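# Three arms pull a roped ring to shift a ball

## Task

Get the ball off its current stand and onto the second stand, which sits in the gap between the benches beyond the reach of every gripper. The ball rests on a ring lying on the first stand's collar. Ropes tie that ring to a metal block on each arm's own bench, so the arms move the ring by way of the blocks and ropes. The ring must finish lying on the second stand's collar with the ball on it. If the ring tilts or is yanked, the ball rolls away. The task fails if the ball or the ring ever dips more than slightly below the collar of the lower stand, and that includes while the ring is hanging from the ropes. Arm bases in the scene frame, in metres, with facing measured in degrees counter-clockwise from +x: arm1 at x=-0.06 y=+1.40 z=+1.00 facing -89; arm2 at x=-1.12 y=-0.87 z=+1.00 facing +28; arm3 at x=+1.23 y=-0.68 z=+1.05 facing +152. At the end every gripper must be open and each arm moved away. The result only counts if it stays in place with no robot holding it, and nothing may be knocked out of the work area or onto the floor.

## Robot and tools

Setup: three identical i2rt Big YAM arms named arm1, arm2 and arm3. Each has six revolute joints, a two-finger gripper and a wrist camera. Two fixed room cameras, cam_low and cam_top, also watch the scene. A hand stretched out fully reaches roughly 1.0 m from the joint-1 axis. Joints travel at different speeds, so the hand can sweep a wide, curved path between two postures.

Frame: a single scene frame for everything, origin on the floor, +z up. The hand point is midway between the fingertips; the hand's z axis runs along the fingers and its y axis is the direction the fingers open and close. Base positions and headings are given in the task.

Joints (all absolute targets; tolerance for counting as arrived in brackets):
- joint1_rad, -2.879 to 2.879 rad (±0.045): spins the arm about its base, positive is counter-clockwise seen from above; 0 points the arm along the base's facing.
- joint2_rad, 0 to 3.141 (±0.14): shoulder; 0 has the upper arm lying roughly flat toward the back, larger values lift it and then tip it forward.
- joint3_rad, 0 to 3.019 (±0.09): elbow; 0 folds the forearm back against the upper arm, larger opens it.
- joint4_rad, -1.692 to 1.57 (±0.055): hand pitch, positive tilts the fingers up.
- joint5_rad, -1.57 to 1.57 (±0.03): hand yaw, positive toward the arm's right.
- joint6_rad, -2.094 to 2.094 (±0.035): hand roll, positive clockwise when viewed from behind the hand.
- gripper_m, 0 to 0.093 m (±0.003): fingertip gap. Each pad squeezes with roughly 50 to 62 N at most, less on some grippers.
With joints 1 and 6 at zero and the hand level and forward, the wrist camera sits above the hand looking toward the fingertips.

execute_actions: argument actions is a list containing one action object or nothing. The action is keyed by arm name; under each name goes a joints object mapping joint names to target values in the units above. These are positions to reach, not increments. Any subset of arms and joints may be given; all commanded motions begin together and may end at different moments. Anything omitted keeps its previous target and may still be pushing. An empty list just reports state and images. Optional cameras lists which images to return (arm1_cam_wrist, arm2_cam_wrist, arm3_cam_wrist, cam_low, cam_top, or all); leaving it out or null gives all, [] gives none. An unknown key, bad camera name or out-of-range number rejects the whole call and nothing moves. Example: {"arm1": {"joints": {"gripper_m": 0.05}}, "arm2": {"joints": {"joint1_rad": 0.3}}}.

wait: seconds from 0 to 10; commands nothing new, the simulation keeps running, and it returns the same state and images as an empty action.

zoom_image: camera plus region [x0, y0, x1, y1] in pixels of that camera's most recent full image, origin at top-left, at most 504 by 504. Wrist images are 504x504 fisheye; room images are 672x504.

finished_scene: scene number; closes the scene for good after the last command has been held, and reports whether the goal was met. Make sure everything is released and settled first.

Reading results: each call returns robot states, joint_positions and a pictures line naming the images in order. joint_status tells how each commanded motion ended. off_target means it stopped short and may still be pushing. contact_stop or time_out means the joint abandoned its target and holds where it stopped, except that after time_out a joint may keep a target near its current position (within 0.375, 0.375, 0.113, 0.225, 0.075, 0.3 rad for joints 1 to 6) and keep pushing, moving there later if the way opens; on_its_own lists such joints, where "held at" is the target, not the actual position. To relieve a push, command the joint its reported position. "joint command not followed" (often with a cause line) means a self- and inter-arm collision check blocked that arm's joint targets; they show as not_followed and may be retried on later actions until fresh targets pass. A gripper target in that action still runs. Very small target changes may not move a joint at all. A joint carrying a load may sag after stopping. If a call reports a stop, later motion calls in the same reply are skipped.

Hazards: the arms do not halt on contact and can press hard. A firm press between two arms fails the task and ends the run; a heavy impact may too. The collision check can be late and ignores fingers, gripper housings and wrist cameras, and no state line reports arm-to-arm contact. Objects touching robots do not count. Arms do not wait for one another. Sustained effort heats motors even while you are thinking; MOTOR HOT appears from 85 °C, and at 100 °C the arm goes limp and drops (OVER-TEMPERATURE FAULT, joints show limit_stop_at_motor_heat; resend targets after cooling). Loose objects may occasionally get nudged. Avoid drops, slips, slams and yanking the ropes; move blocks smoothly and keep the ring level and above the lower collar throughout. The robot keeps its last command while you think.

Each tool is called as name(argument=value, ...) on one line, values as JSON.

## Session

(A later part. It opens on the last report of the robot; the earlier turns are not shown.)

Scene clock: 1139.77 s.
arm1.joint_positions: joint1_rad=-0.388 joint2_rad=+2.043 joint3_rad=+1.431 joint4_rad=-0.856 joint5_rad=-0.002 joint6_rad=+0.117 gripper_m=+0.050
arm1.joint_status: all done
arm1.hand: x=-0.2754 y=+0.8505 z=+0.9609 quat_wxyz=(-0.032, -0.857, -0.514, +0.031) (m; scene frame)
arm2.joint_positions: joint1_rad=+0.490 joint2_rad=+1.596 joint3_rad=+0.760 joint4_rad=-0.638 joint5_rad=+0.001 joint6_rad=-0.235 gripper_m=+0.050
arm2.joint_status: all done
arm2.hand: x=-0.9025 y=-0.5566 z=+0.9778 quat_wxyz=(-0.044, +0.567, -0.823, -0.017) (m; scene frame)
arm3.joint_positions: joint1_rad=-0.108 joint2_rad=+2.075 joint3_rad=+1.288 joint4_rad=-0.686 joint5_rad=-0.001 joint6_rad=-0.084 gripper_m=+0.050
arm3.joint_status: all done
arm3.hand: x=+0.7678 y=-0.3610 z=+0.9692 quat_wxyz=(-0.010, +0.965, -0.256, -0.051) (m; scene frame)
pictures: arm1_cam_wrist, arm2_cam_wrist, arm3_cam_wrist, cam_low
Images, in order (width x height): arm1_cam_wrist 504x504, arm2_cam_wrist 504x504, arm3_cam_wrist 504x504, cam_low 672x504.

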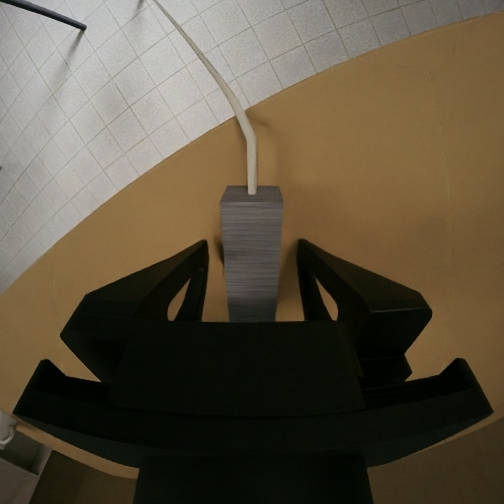

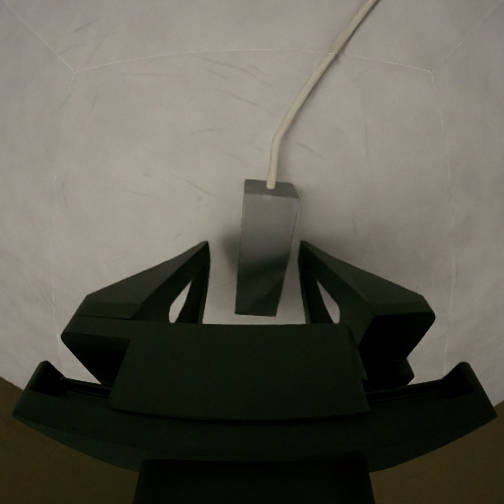

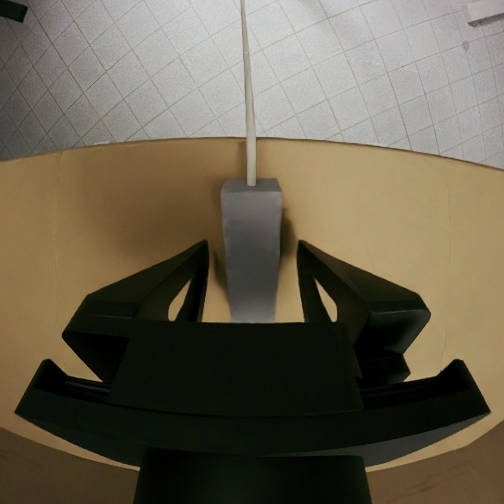

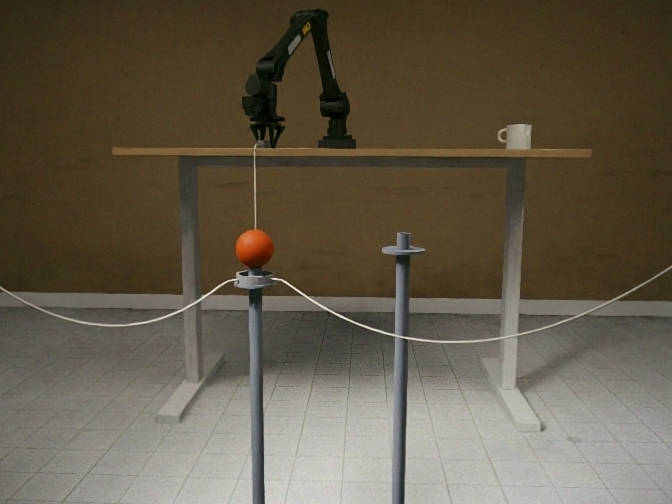

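execute_actions(actions=[{"arm1":{"joints":{"joint2_rad":1.66,"gripper_m":0.065}},"arm2":{"joints":{"joint2_rad":1.17,"gripper_m":0.07}},"arm3":{"joints":{"joint2_rad":1.69,"gripper_m":0.065}}}])

zoom_image(camera="cam_low", region=[200,200,310,300])

Scene clock: 1148.43 s.
arm1.joint_positions: joint1_rad=-0.388 joint2_rad=+1.663 joint3_rad=+1.431 joint4_rad=-0.854 joint5_rad=-0.002 joint6_rad=+0.117 gripper_m=+0.065
arm1.joint_status: all done
arm1.hand: x=-0.2853 y=+0.8316 z=+1.1833 quat_wxyz=(-0.147, -0.834, -0.500, +0.181) (m; scene frame)
arm2.joint_positions: joint1_rad=+0.490 joint2_rad=+1.159 joint3_rad=+0.760 joint4_rad=-0.638 joint5_rad=+0.001 joint6_rad=-0.235 gripper_m=+0.070
arm2.joint_status: all done
arm2.hand: x=-0.8849 y=-0.5310 z=+1.1433 quat_wxyz=(-0.245, +0.547, -0.795, -0.094) (m; scene frame)
arm3.joint_positions: joint1_rad=-0.108 joint2_rad=+1.681 joint3_rad=+1.300 joint4_rad=-0.682 joint5_rad=-0.001 joint6_rad=-0.084 gripper_m=+0.065
arm3.joint_status: all done
arm3.hand: x=+0.7316 y=-0.3318 z=+1.1980 quat_wxyz=(-0.078, +0.934, -0.249, -0.242) (m; scene frame)
pictures: arm1_cam_wrist, arm2_cam_wrist, arm3_cam_wrist, cam_low, cam_top
Images, in order (width x height): arm1_cam_wrist 504x504, arm2_cam_wrist 504x504, arm3_cam_wrist 504x504, cam_low 672x504, cam_top 672x504.

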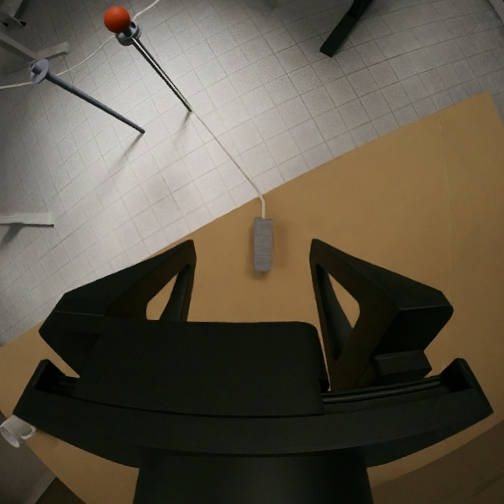

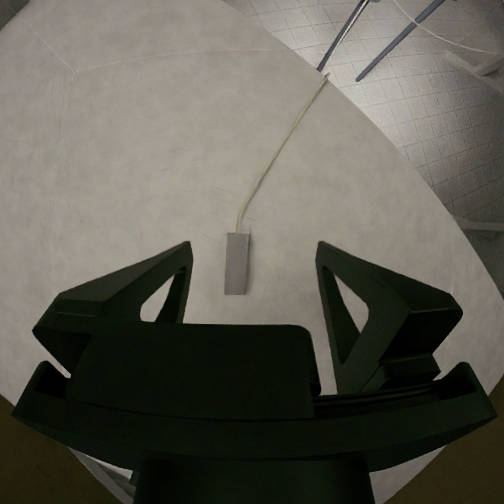

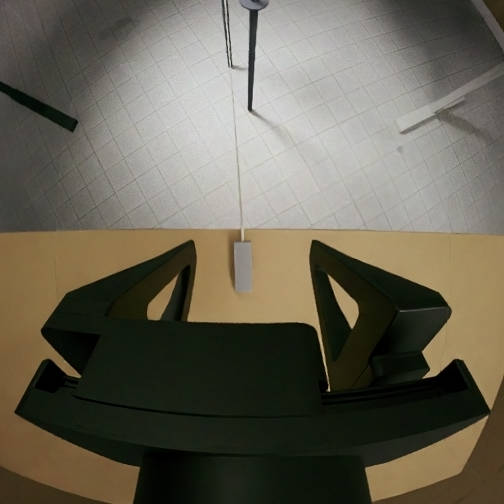

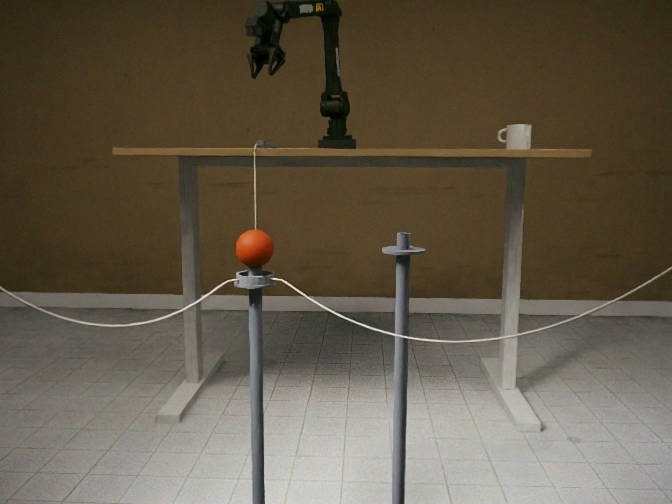

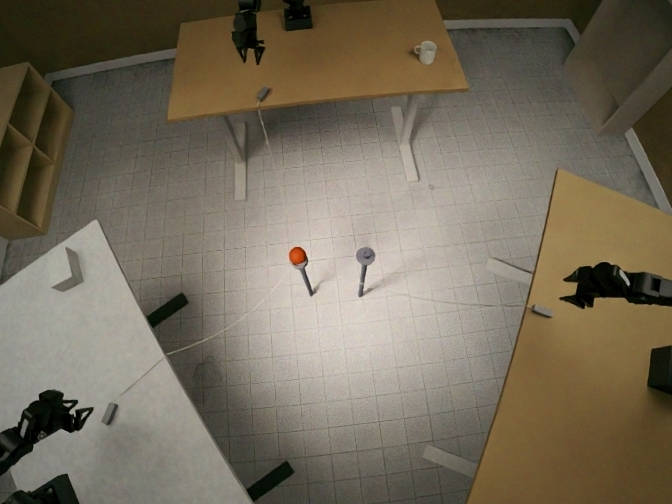

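Region (200, 200, 310, 300) of cam_low's 672x504 image, scaled by 4.582, with more detail than that image has; it fills the top 458 rows of this view, and the rest is white.

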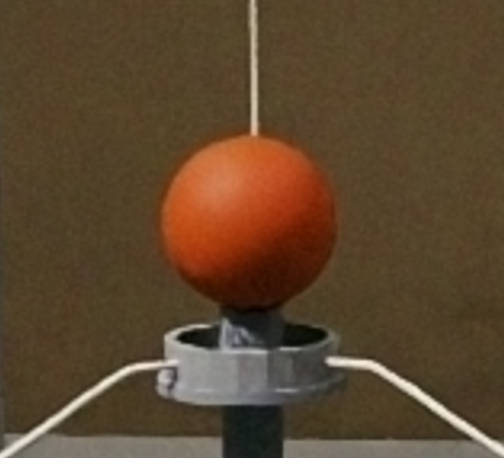

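The ball is seated on the target peg, the ring lies on the collar, the blocks are on their benches and the arms are clear.

finished_scene(scene=2)

The scene is finished: the task was done.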